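# Lift the lettered cube off its shelf strip

## Task

Remove from the shelf the lettered cube that sits on one of its strips, without sliding any of the other strips in or out by more than a small amount while the cube is still inside (doing so fails the task); afterwards keep the cube motionless in the gripper, well above the table and in front of the shelf.

## Robot and tools

Robot. One arm with five joints and a two-finger parallel gripper. Joint 1 (waist) spins the arm about a vertical axis at its base. Shoulder, elbow and wrist pitch bend it within one plane through that axis. Wrist roll spins the gripper. The fingers can therefore only point inside that vertical plane through the base axis and the hand; sideways tilts out of it cannot be reached. Joint ranges in rad: waist -6.283 to 6.283, shoulder -2.059 to 2.094, elbow -3.927 to 0.192, wrist pitch -1.693 to 3.142, wrist roll -6.283 to 6.283. The elbow never quite straightens.

Frames. Scene frame: origin on the tabletop below the arm base, +z up, +y to the left when facing along +x. The base itself may sit slightly tilted. Gripper frame: the fingers extend along its +z and close along its y. The reported hand point lies between the closed finger pads, roughly 2 cm short of the tips; while closing, the tips advance about 10 mm along gripper +z. The reported position can be a little off, more so at long reach.

execute_actions. Argument "actions" is a list holding zero or one item; optional "pictures" (boolean) controls camera images. An empty list sends nothing and just reports the state. An action item is {"rows": [...], "steps": n}: 1 to 15 rows, steps up to 15 (default 15), each step 1/30 s; row k is used on step k and the final row repeats to fill remaining steps. A wait item is {"steps": n} with n up to 300, counted from the previous result, so time spent thinking is included. A refused call moves nothing.

Row layout (used by execute_actions and by move): 7 numbers, each in [-1, 1], ordered dx, dy, dz, rx, ry, rz, opening. The first six are an offset, not a pose: a target relative to the gripper pose printed in the latest result that showed it (before any such result in the scene, or for a second call inside one reply, relative to where the hand is when the action begins), expressed along the gripper's own axes. Every row in a call uses that same reference; rows do not add up. Scale: 1.0 equals 0.6 m for dx, dy, dz and 180 degrees for the rotation; rx, ry, rz form a single rotation vector. An all-zero offset is not a pause: it pulls the hand back to the reference pose. The opening is absolute: +1 fully open (0.084 m), -1 closed.

move. Arguments: "target" (one row as above, offset from the same reference) and "speed" (top path speed in m/s, 0.002 to 0.5, default 0.25; rotation capped at twice that value in rad/s). The hand follows a straight line lasting 0.5 to 10 s, cut off at 10 s if longer, turning the short way. It does not avoid obstacles, may lag or drift, and may exceed the speed near full reach. The opening is commanded at the start. The result adds a "move:" line: done (settled near target), or off_target, moving, held, fault, plus limits such as paced (pose clipped) or held (some steps blocked by a check, after which motion may surge), and the remaining distance. Tilted straight paths that keep orientation often end held or off_target on this arm.

wait: "seconds" 0 to 10; nothing new is sent. zoom_image: "camera" (cam_head_left, cam_head_right, cam_high, cam_low, cam_wrist) and "region" [x0, y0, x1, y1] in pixels from the top-left, at most 504 by 504; all images are 896x504. show_instructions: no arguments, returns the reference pages. finished_scene: "scene" number; ends and grades the scene irreversibly, so only call it once the cube is held still and aloft.

Control behaviour. Each step the commanded pose is clipped to within 70 mm and 16 degrees of the measured one, then reached by damped inverse kinematics; joint targets move at most 3.14 rad/s. A distant target usually needs several calls; after an action the arm only continues to its last clipped pose, so read the new pose and send the rest. The simulation keeps running while you think.

Result lines. State: end_effector_position (m), end_effector_quat_wxyz, linear and angular velocities, all in the scene frame; grip_measured is the actual finger opening on the command scale. "Hand target" is the pose the controller is currently driving to. "pose unreachable" means the clearance check (which treats the mount under the base as part of the arm) altered or blocked a command; HELD flags the affected steps. MOTOR HOT appears from 65 °C; at 80 °C an OVER-TEMPERATURE FAULT brakes the arm until it cools. A torque fault occurs when contact load hits a joint limit (N m: waist 43.5, shoulder 43.5, elbow 26.1, wrist pitch 17.4, wrist roll 17.4, held weight included): the joint backs off, freezes for 10 s and the rest of the call is dropped.

Gripping. To keep hold, command an opening clearly under grip_measured; a larger gap squeezes harder, up to about 24 N per pad for parts up to ~6 cm. Closing fast can over-press. Resending the measured value still holds lightly.

Avoid: nudging neighbouring strips before the cube is clear, pulling its own strip out instead of lifting the cube, fast or deep contacts, dropping or knocking anything off the table, and holding the load longer than needed. Small external pushes on loose objects may happen.

Each tool is called after "Call:" as name(argument=value, ...), one argument or row to a line, values as JSON.

Reference images:

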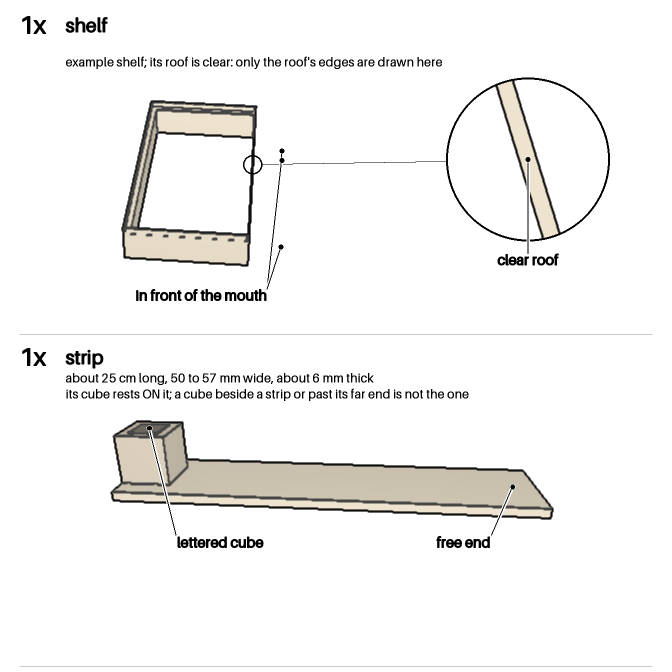

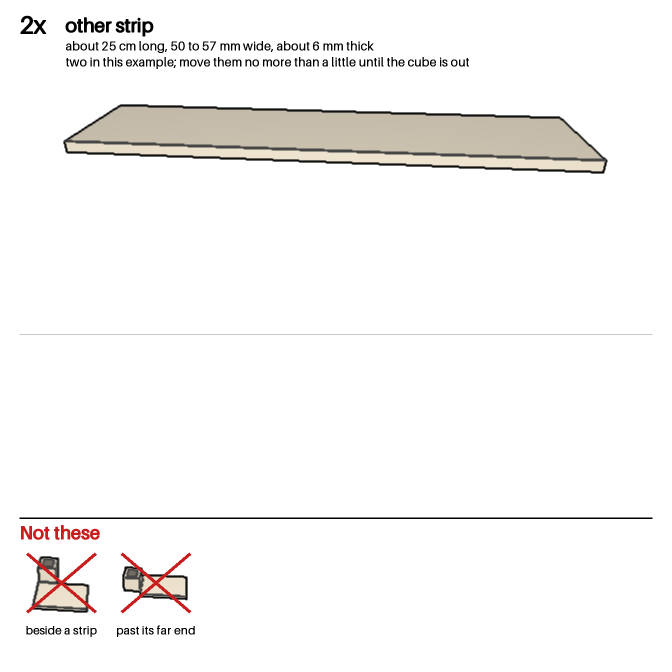

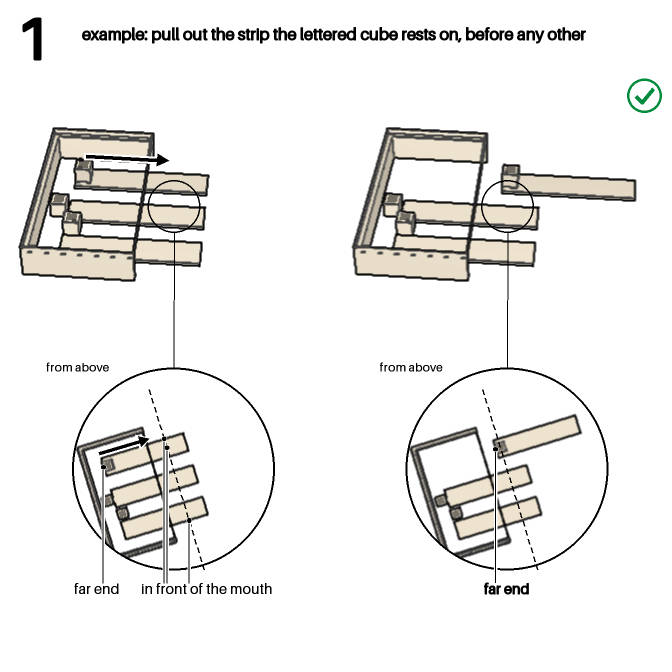

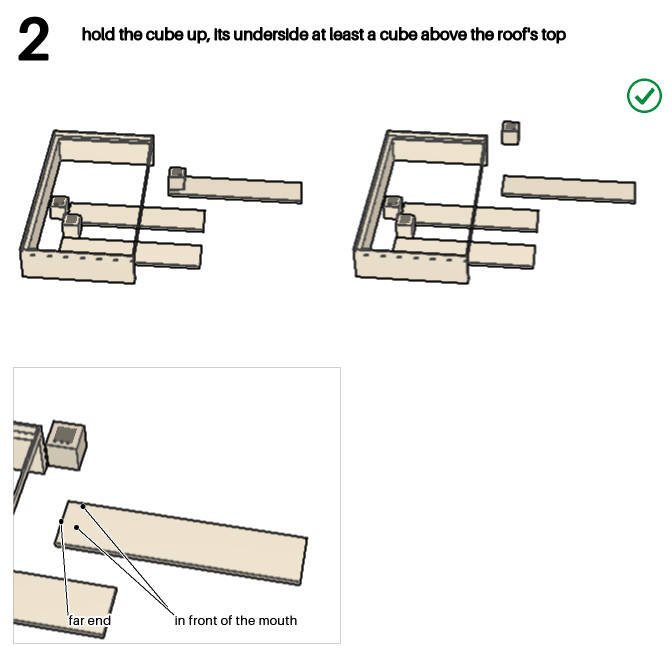

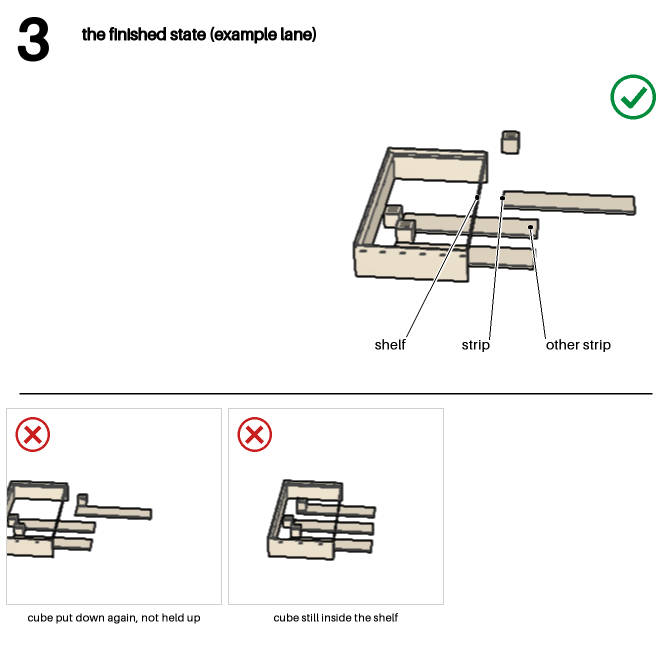

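## Session

Call:
execute_actions(
  actions=[],
)

Scene clock: 0.00 s of 4200.00 s.
end_effector_position=(+0.7964, +0.2209, +0.1892) grip_measured=+1.00 end_effector_quat_wxyz=(+0.144, +0.740, +0.483, +0.445) end_effector_velocity=(+0.000, -0.000, +0.000) end_effector_angular_velocity=(-0.001, -0.000, +0.000)
Joint positions: [ 0.22   0.946 -1.825 -0.098 -0.883  0.084]
Joint velocities: [-0.    -0.     0.     0.    -0.001  0.   ]
Hand target: +0.796, +0.221, +0.189; +0.144, +0.740, +0.483, +0.445

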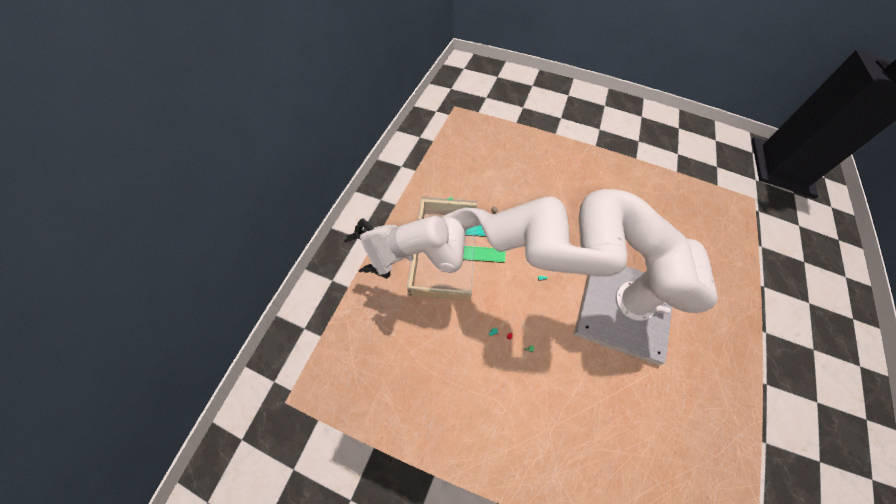

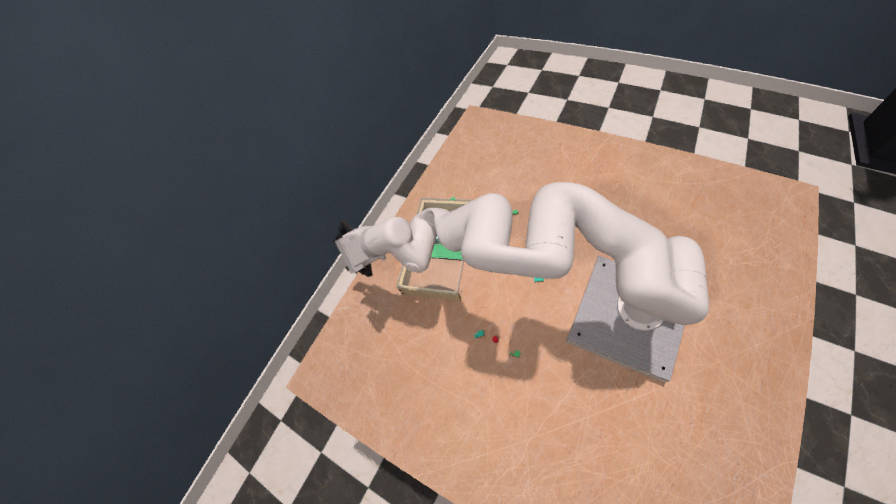

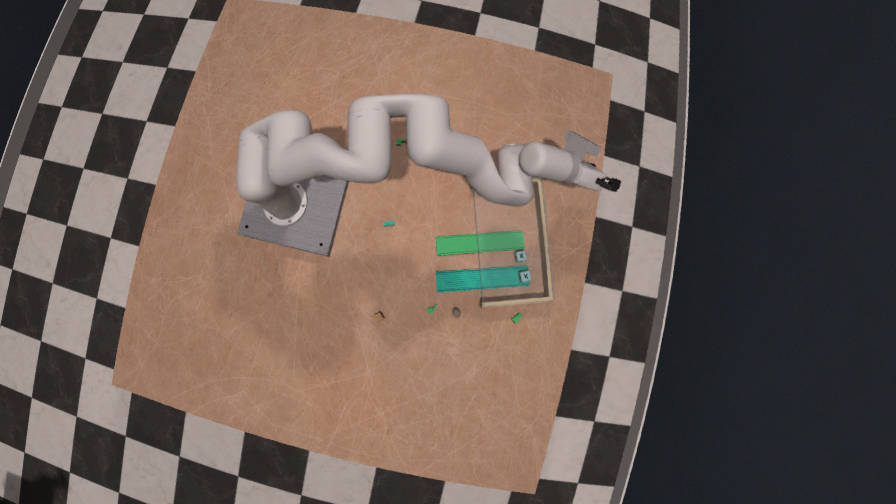

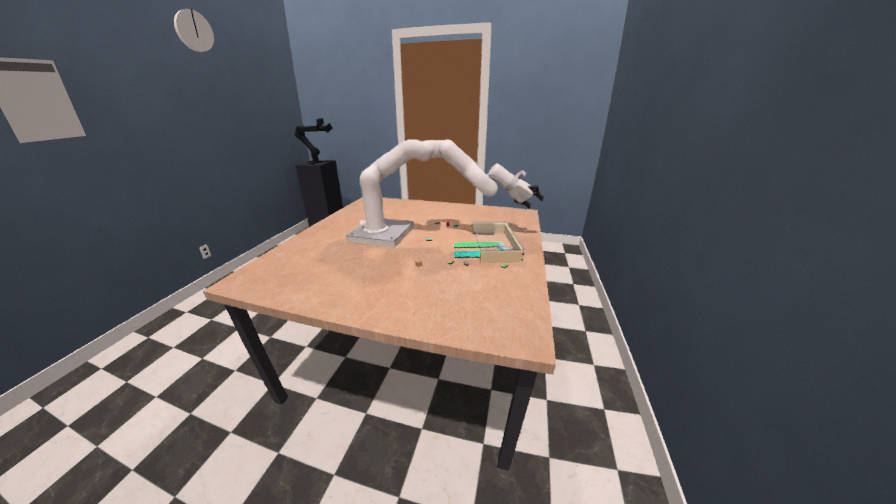

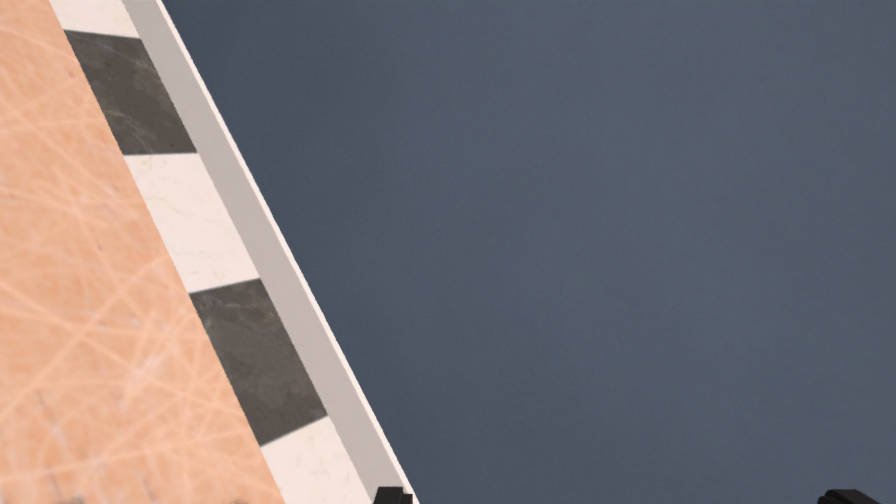

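Call:
move(
  target=[-0.506,-0.072,-0.583,0.142,-0.286,0.251,1],
)

Call:
zoom_image(
  camera="cam_high",
  region=[340,160,600,340],
)

Scene clock: 9.53 s of 4200.00 s.
end_effector_position=(+0.4510, -0.0901, +0.2008) grip_measured=+1.00 end_effector_quat_wxyz=(+0.004, +0.989, +0.147, -0.000) end_effector_velocity=(-0.002, -0.002, +0.000) end_effector_angular_velocity=(+0.001, +0.004, -0.003)
Joint positions: [-0.249  0.024 -0.973  0.949 -0.495  0.084]
Joint velocities: [-0.005 -0.002  0.     0.006 -0.002  0.   ]
Hand target: +0.451, -0.090, +0.201; +0.004, +0.989, +0.147, -0.000
Off the commanded pose: 0.001 m, 0 deg.
After step 90, 3.33 s passed at rest.
move: done

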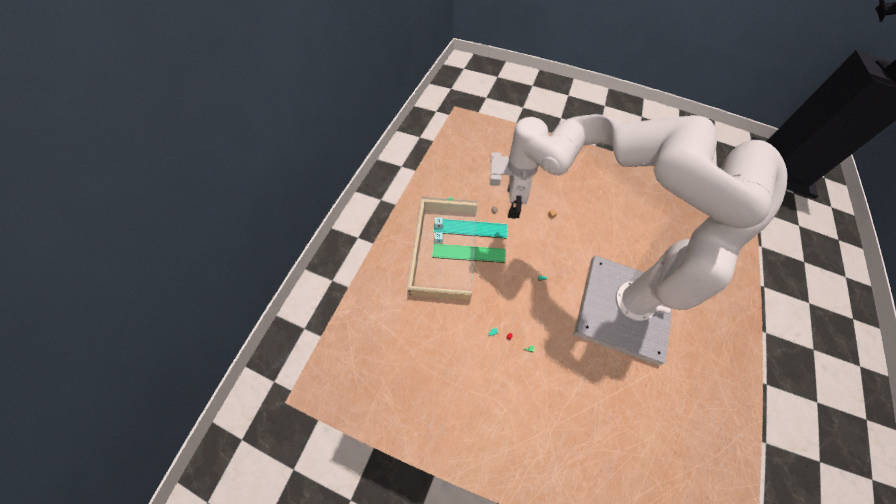

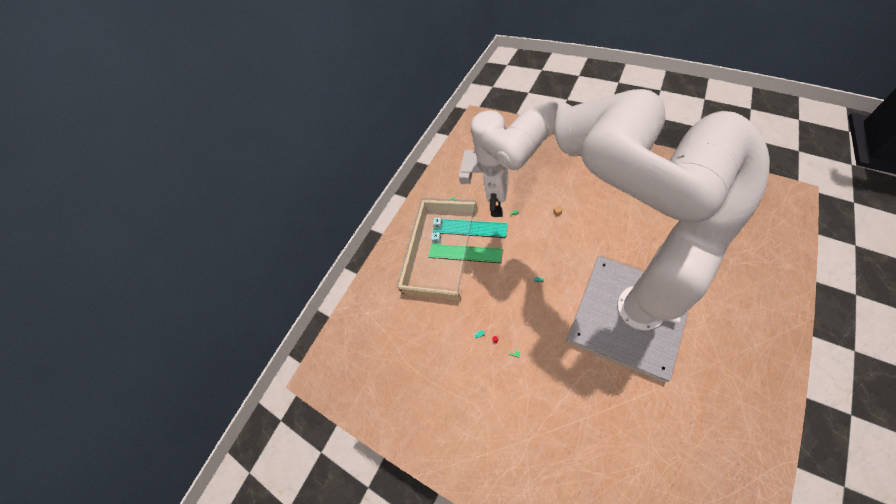

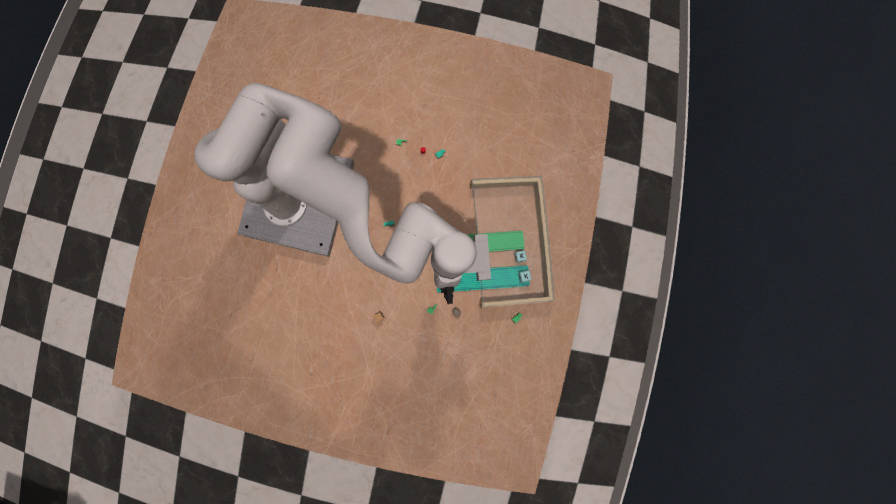

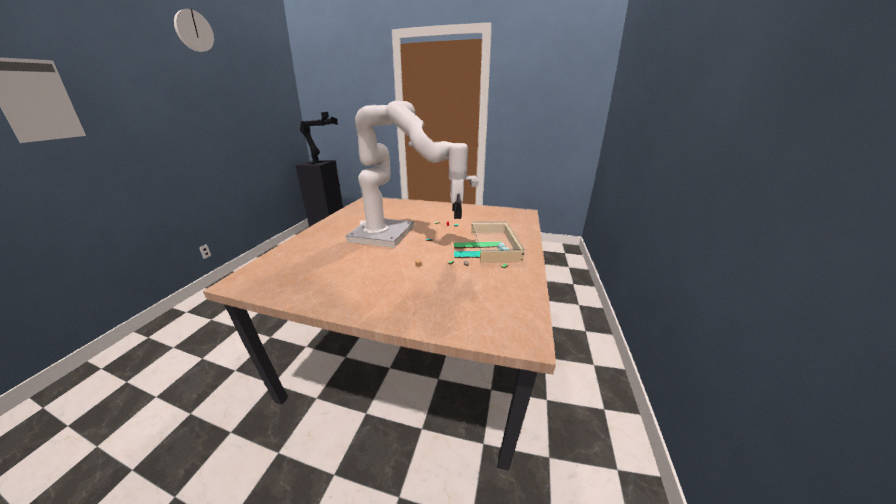

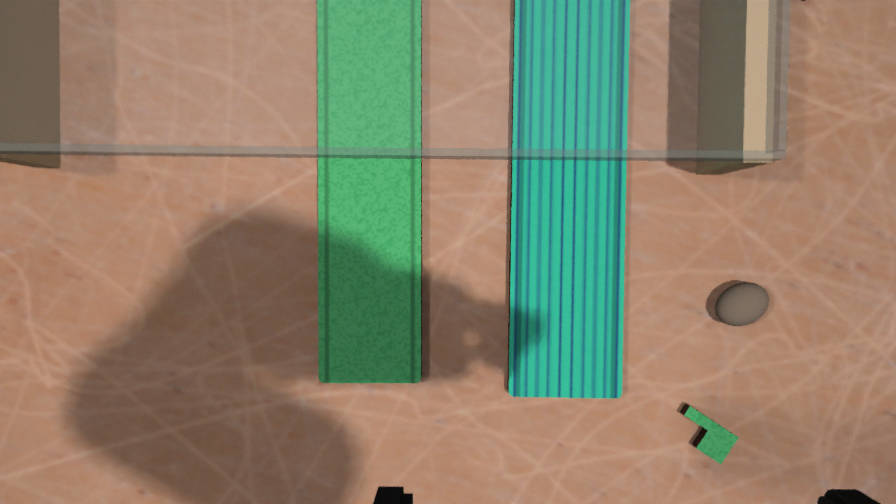

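Region (340, 160, 600, 340) of cam_high's 896x504 image, scaled by 1.938, with more detail than that image has; it fills the top 349 rows of this view, and the rest is white.

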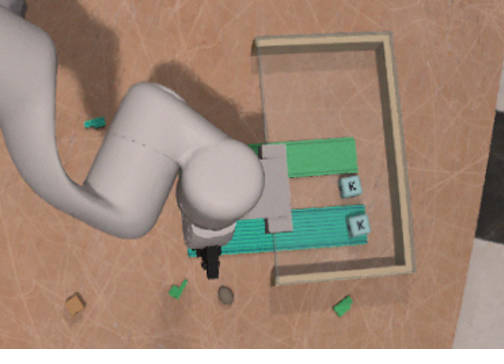

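Call:
move(
  target=[0.02,0.04,0.26,0,0,0.006,1],
)

Scene clock: 17.87 s of 4200.00 s.
end_effector_position=(+0.4696, -0.1106, +0.0452) grip_measured=+1.00 end_effector_quat_wxyz=(+0.004, +0.990, +0.138, +0.000) end_effector_velocity=(+0.000, +0.000, -0.002) end_effector_angular_velocity=(+0.001, +0.002, -0.000)
Joint positions: [-0.281  0.399 -0.954  0.553 -0.508  0.084]
Joint velocities: [ 0.001  0.008 -0.004 -0.002  0.001  0.   ]
Hand target: +0.470, -0.111, +0.045; +0.004, +0.990, +0.138, -0.000
Off the commanded pose: 0.000 m, 0 deg.
After step 90, 3.93 s passed at rest.
move: done

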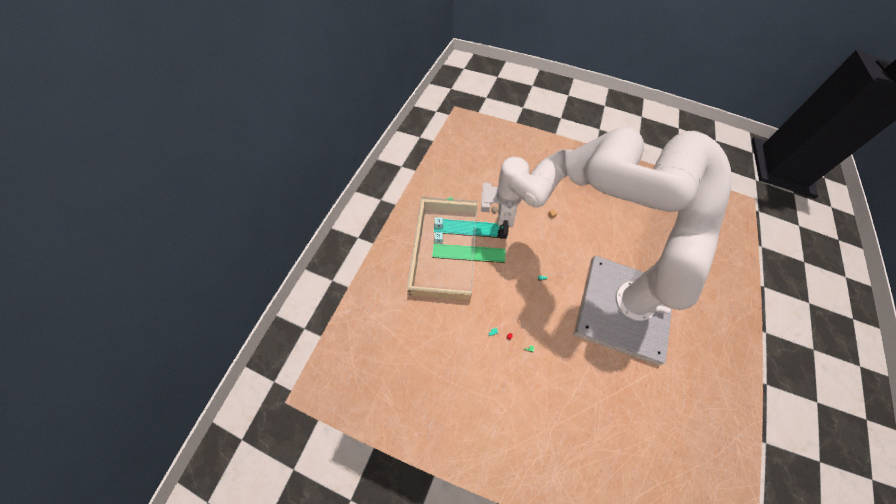

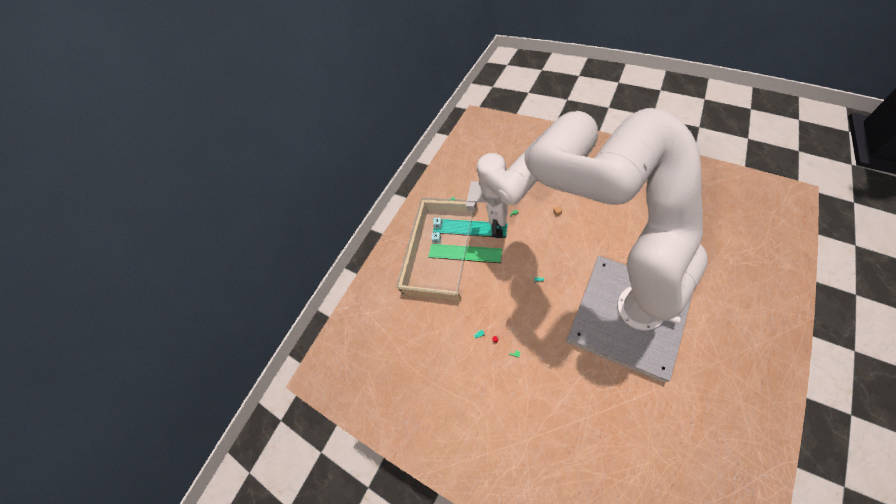

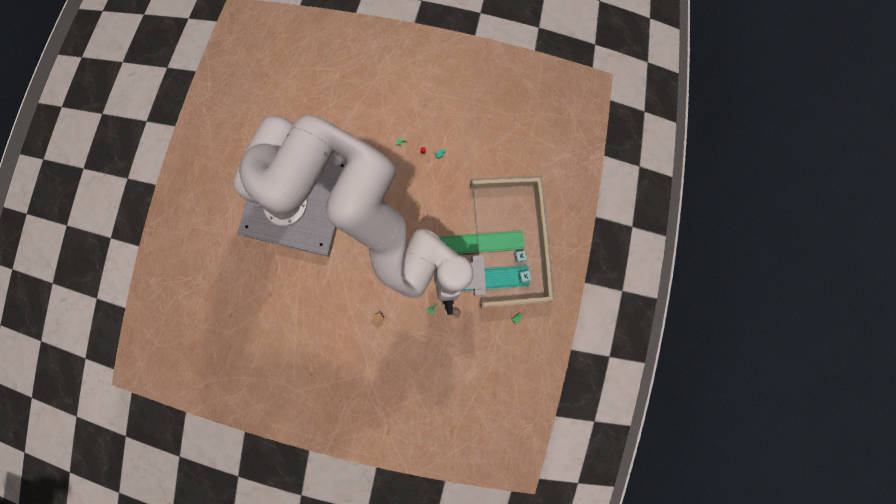

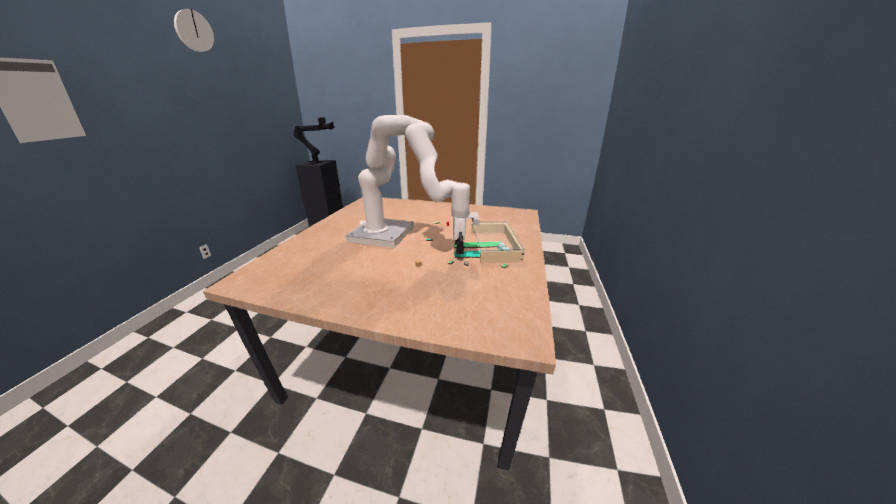

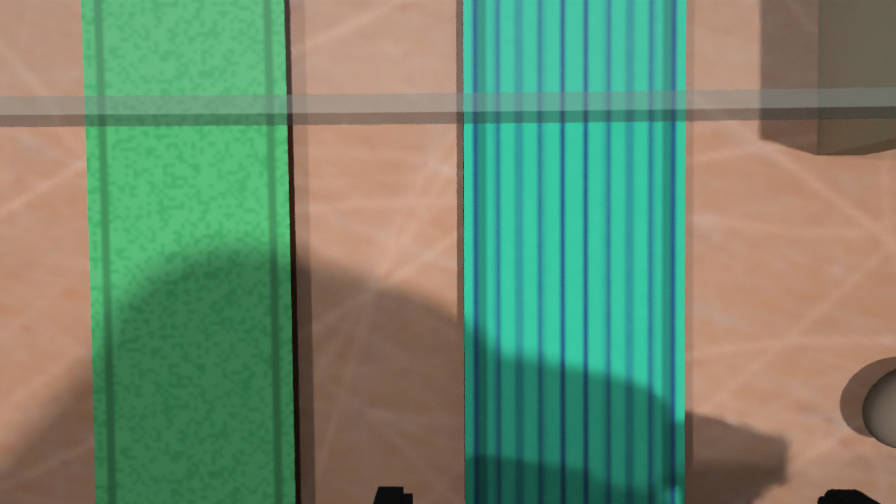

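Call:
move(
  target=[0,-0.003,0.045,0,0,0,0.65],
  speed=0.04,
)

Call:
move(
  target=[0,0,0,0,0,0,0.0],
)

Scene clock: 21.70 s of 4200.00 s.
end_effector_position=(+0.4692, -0.1091, +0.0185) grip_measured=+0.65 end_effector_quat_wxyz=(+0.004, +0.990, +0.138, +0.000) end_effector_velocity=(+0.000, -0.000, -0.002) end_effector_angular_velocity=(-0.000, -0.001, +0.001)
Joint positions: [-0.278  0.466 -0.956  0.488 -0.504  0.071]
Joint velocities: [-0.     0.007 -0.002 -0.006 -0.001 -0.   ]
Hand target: +0.469, -0.109, +0.018; +0.004, +0.990, +0.138, +0.000
Off the commanded pose: 0.000 m, 0 deg.
move: done

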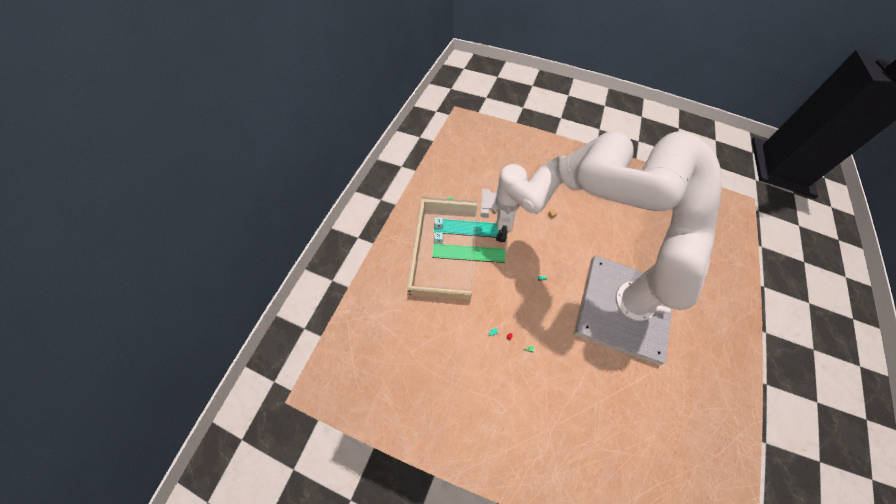

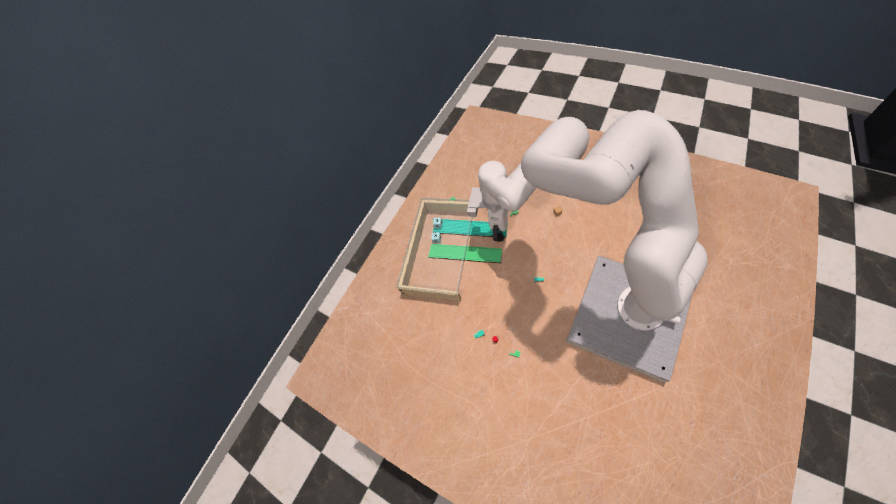

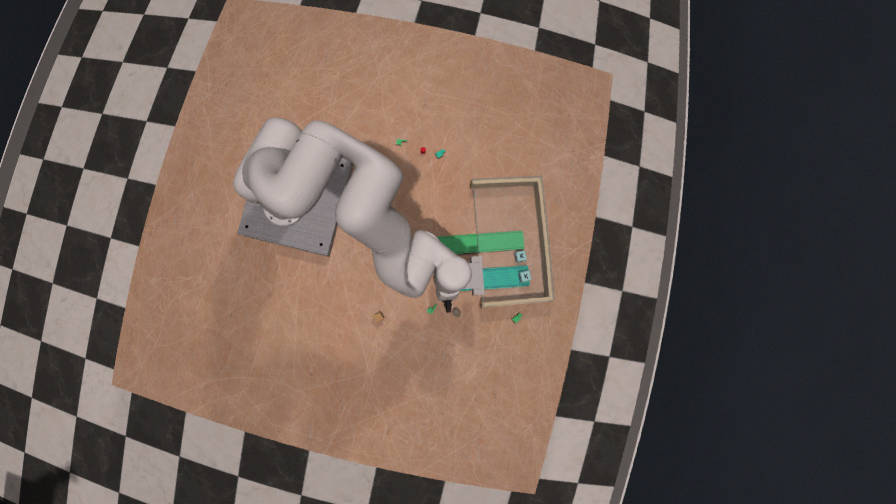

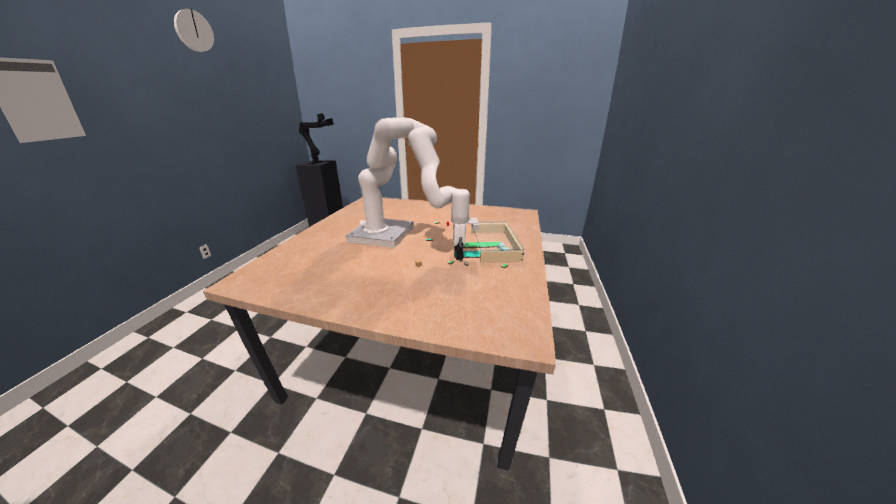

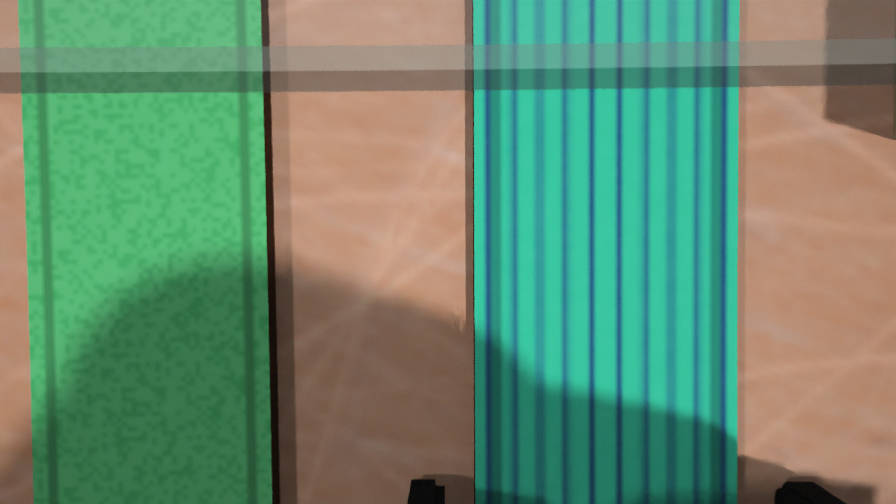

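Scene clock: 22.20 s of 4200.00 s.
end_effector_position=(+0.4708, -0.1094, +0.0200) grip_measured=+0.25 end_effector_quat_wxyz=(+0.005, +0.990, +0.138, +0.002) end_effector_velocity=(-0.001, -0.000, -0.001) end_effector_angular_velocity=(+0.001, +0.003, +0.000)
Joint positions: [-0.278  0.465 -0.958  0.488 -0.504  0.055]
Joint velocities: [-0.001  0.002  0.001  0.001 -0.001  0.   ]
Hand target: +0.469, -0.109, +0.019; +0.004, +0.990, +0.138, +0.000
Off the commanded pose: 0.002 m, 0 deg.
move: done

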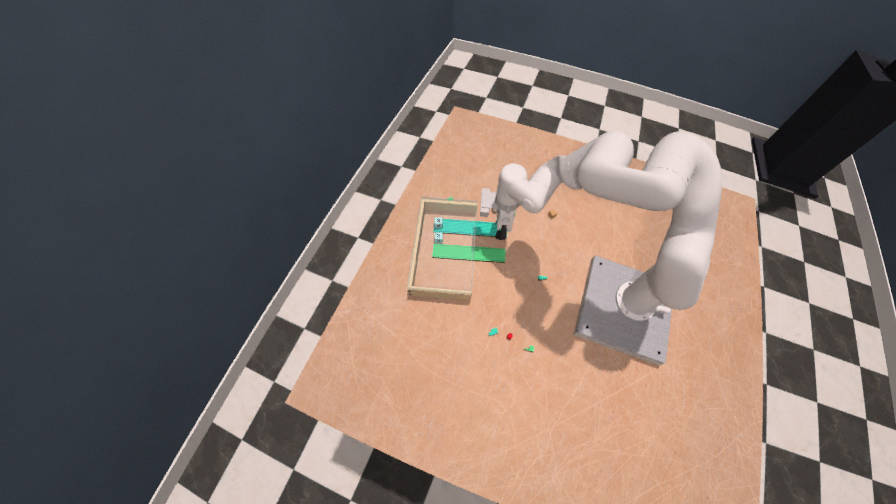

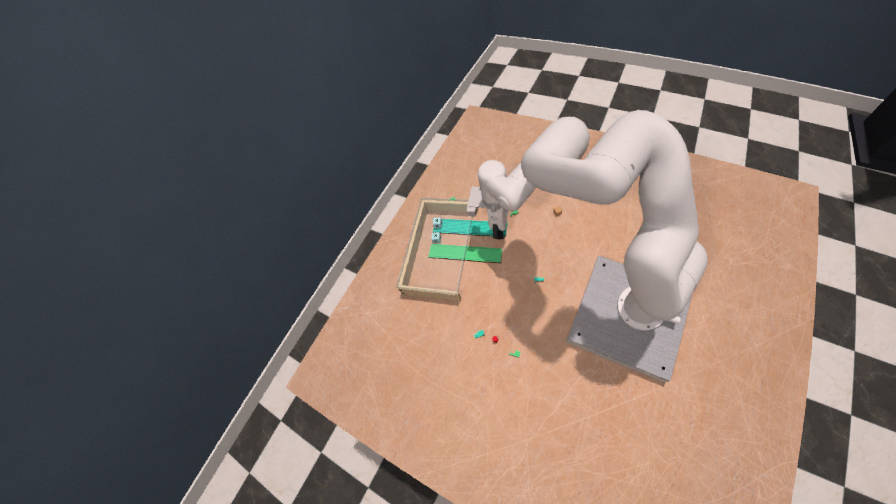

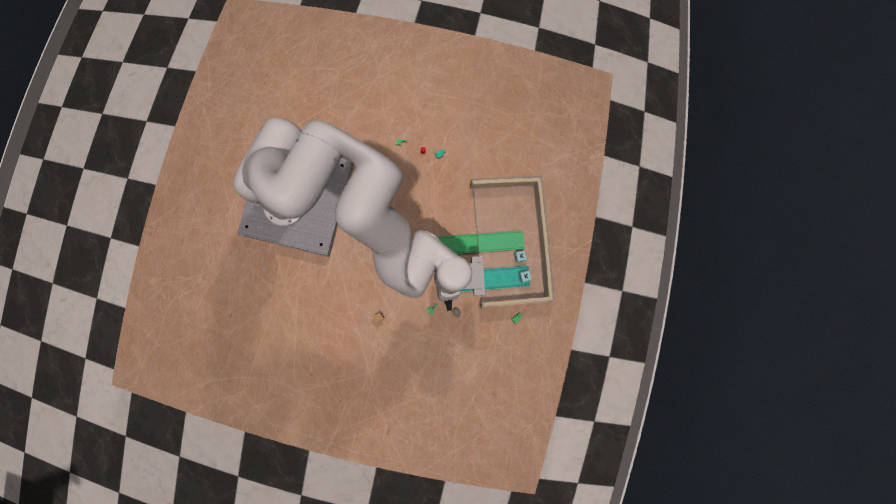

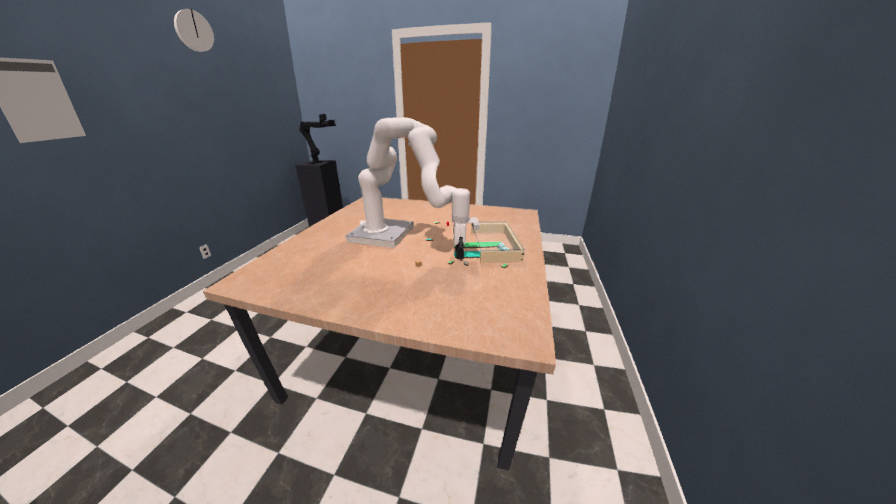

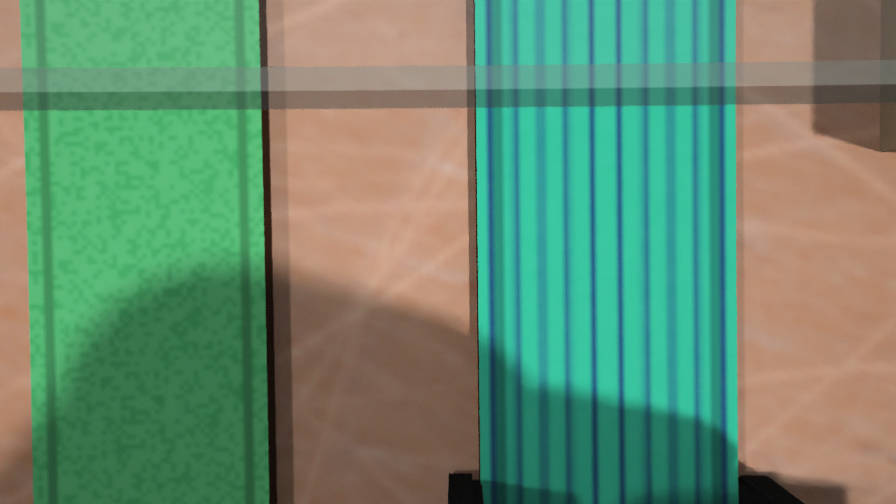

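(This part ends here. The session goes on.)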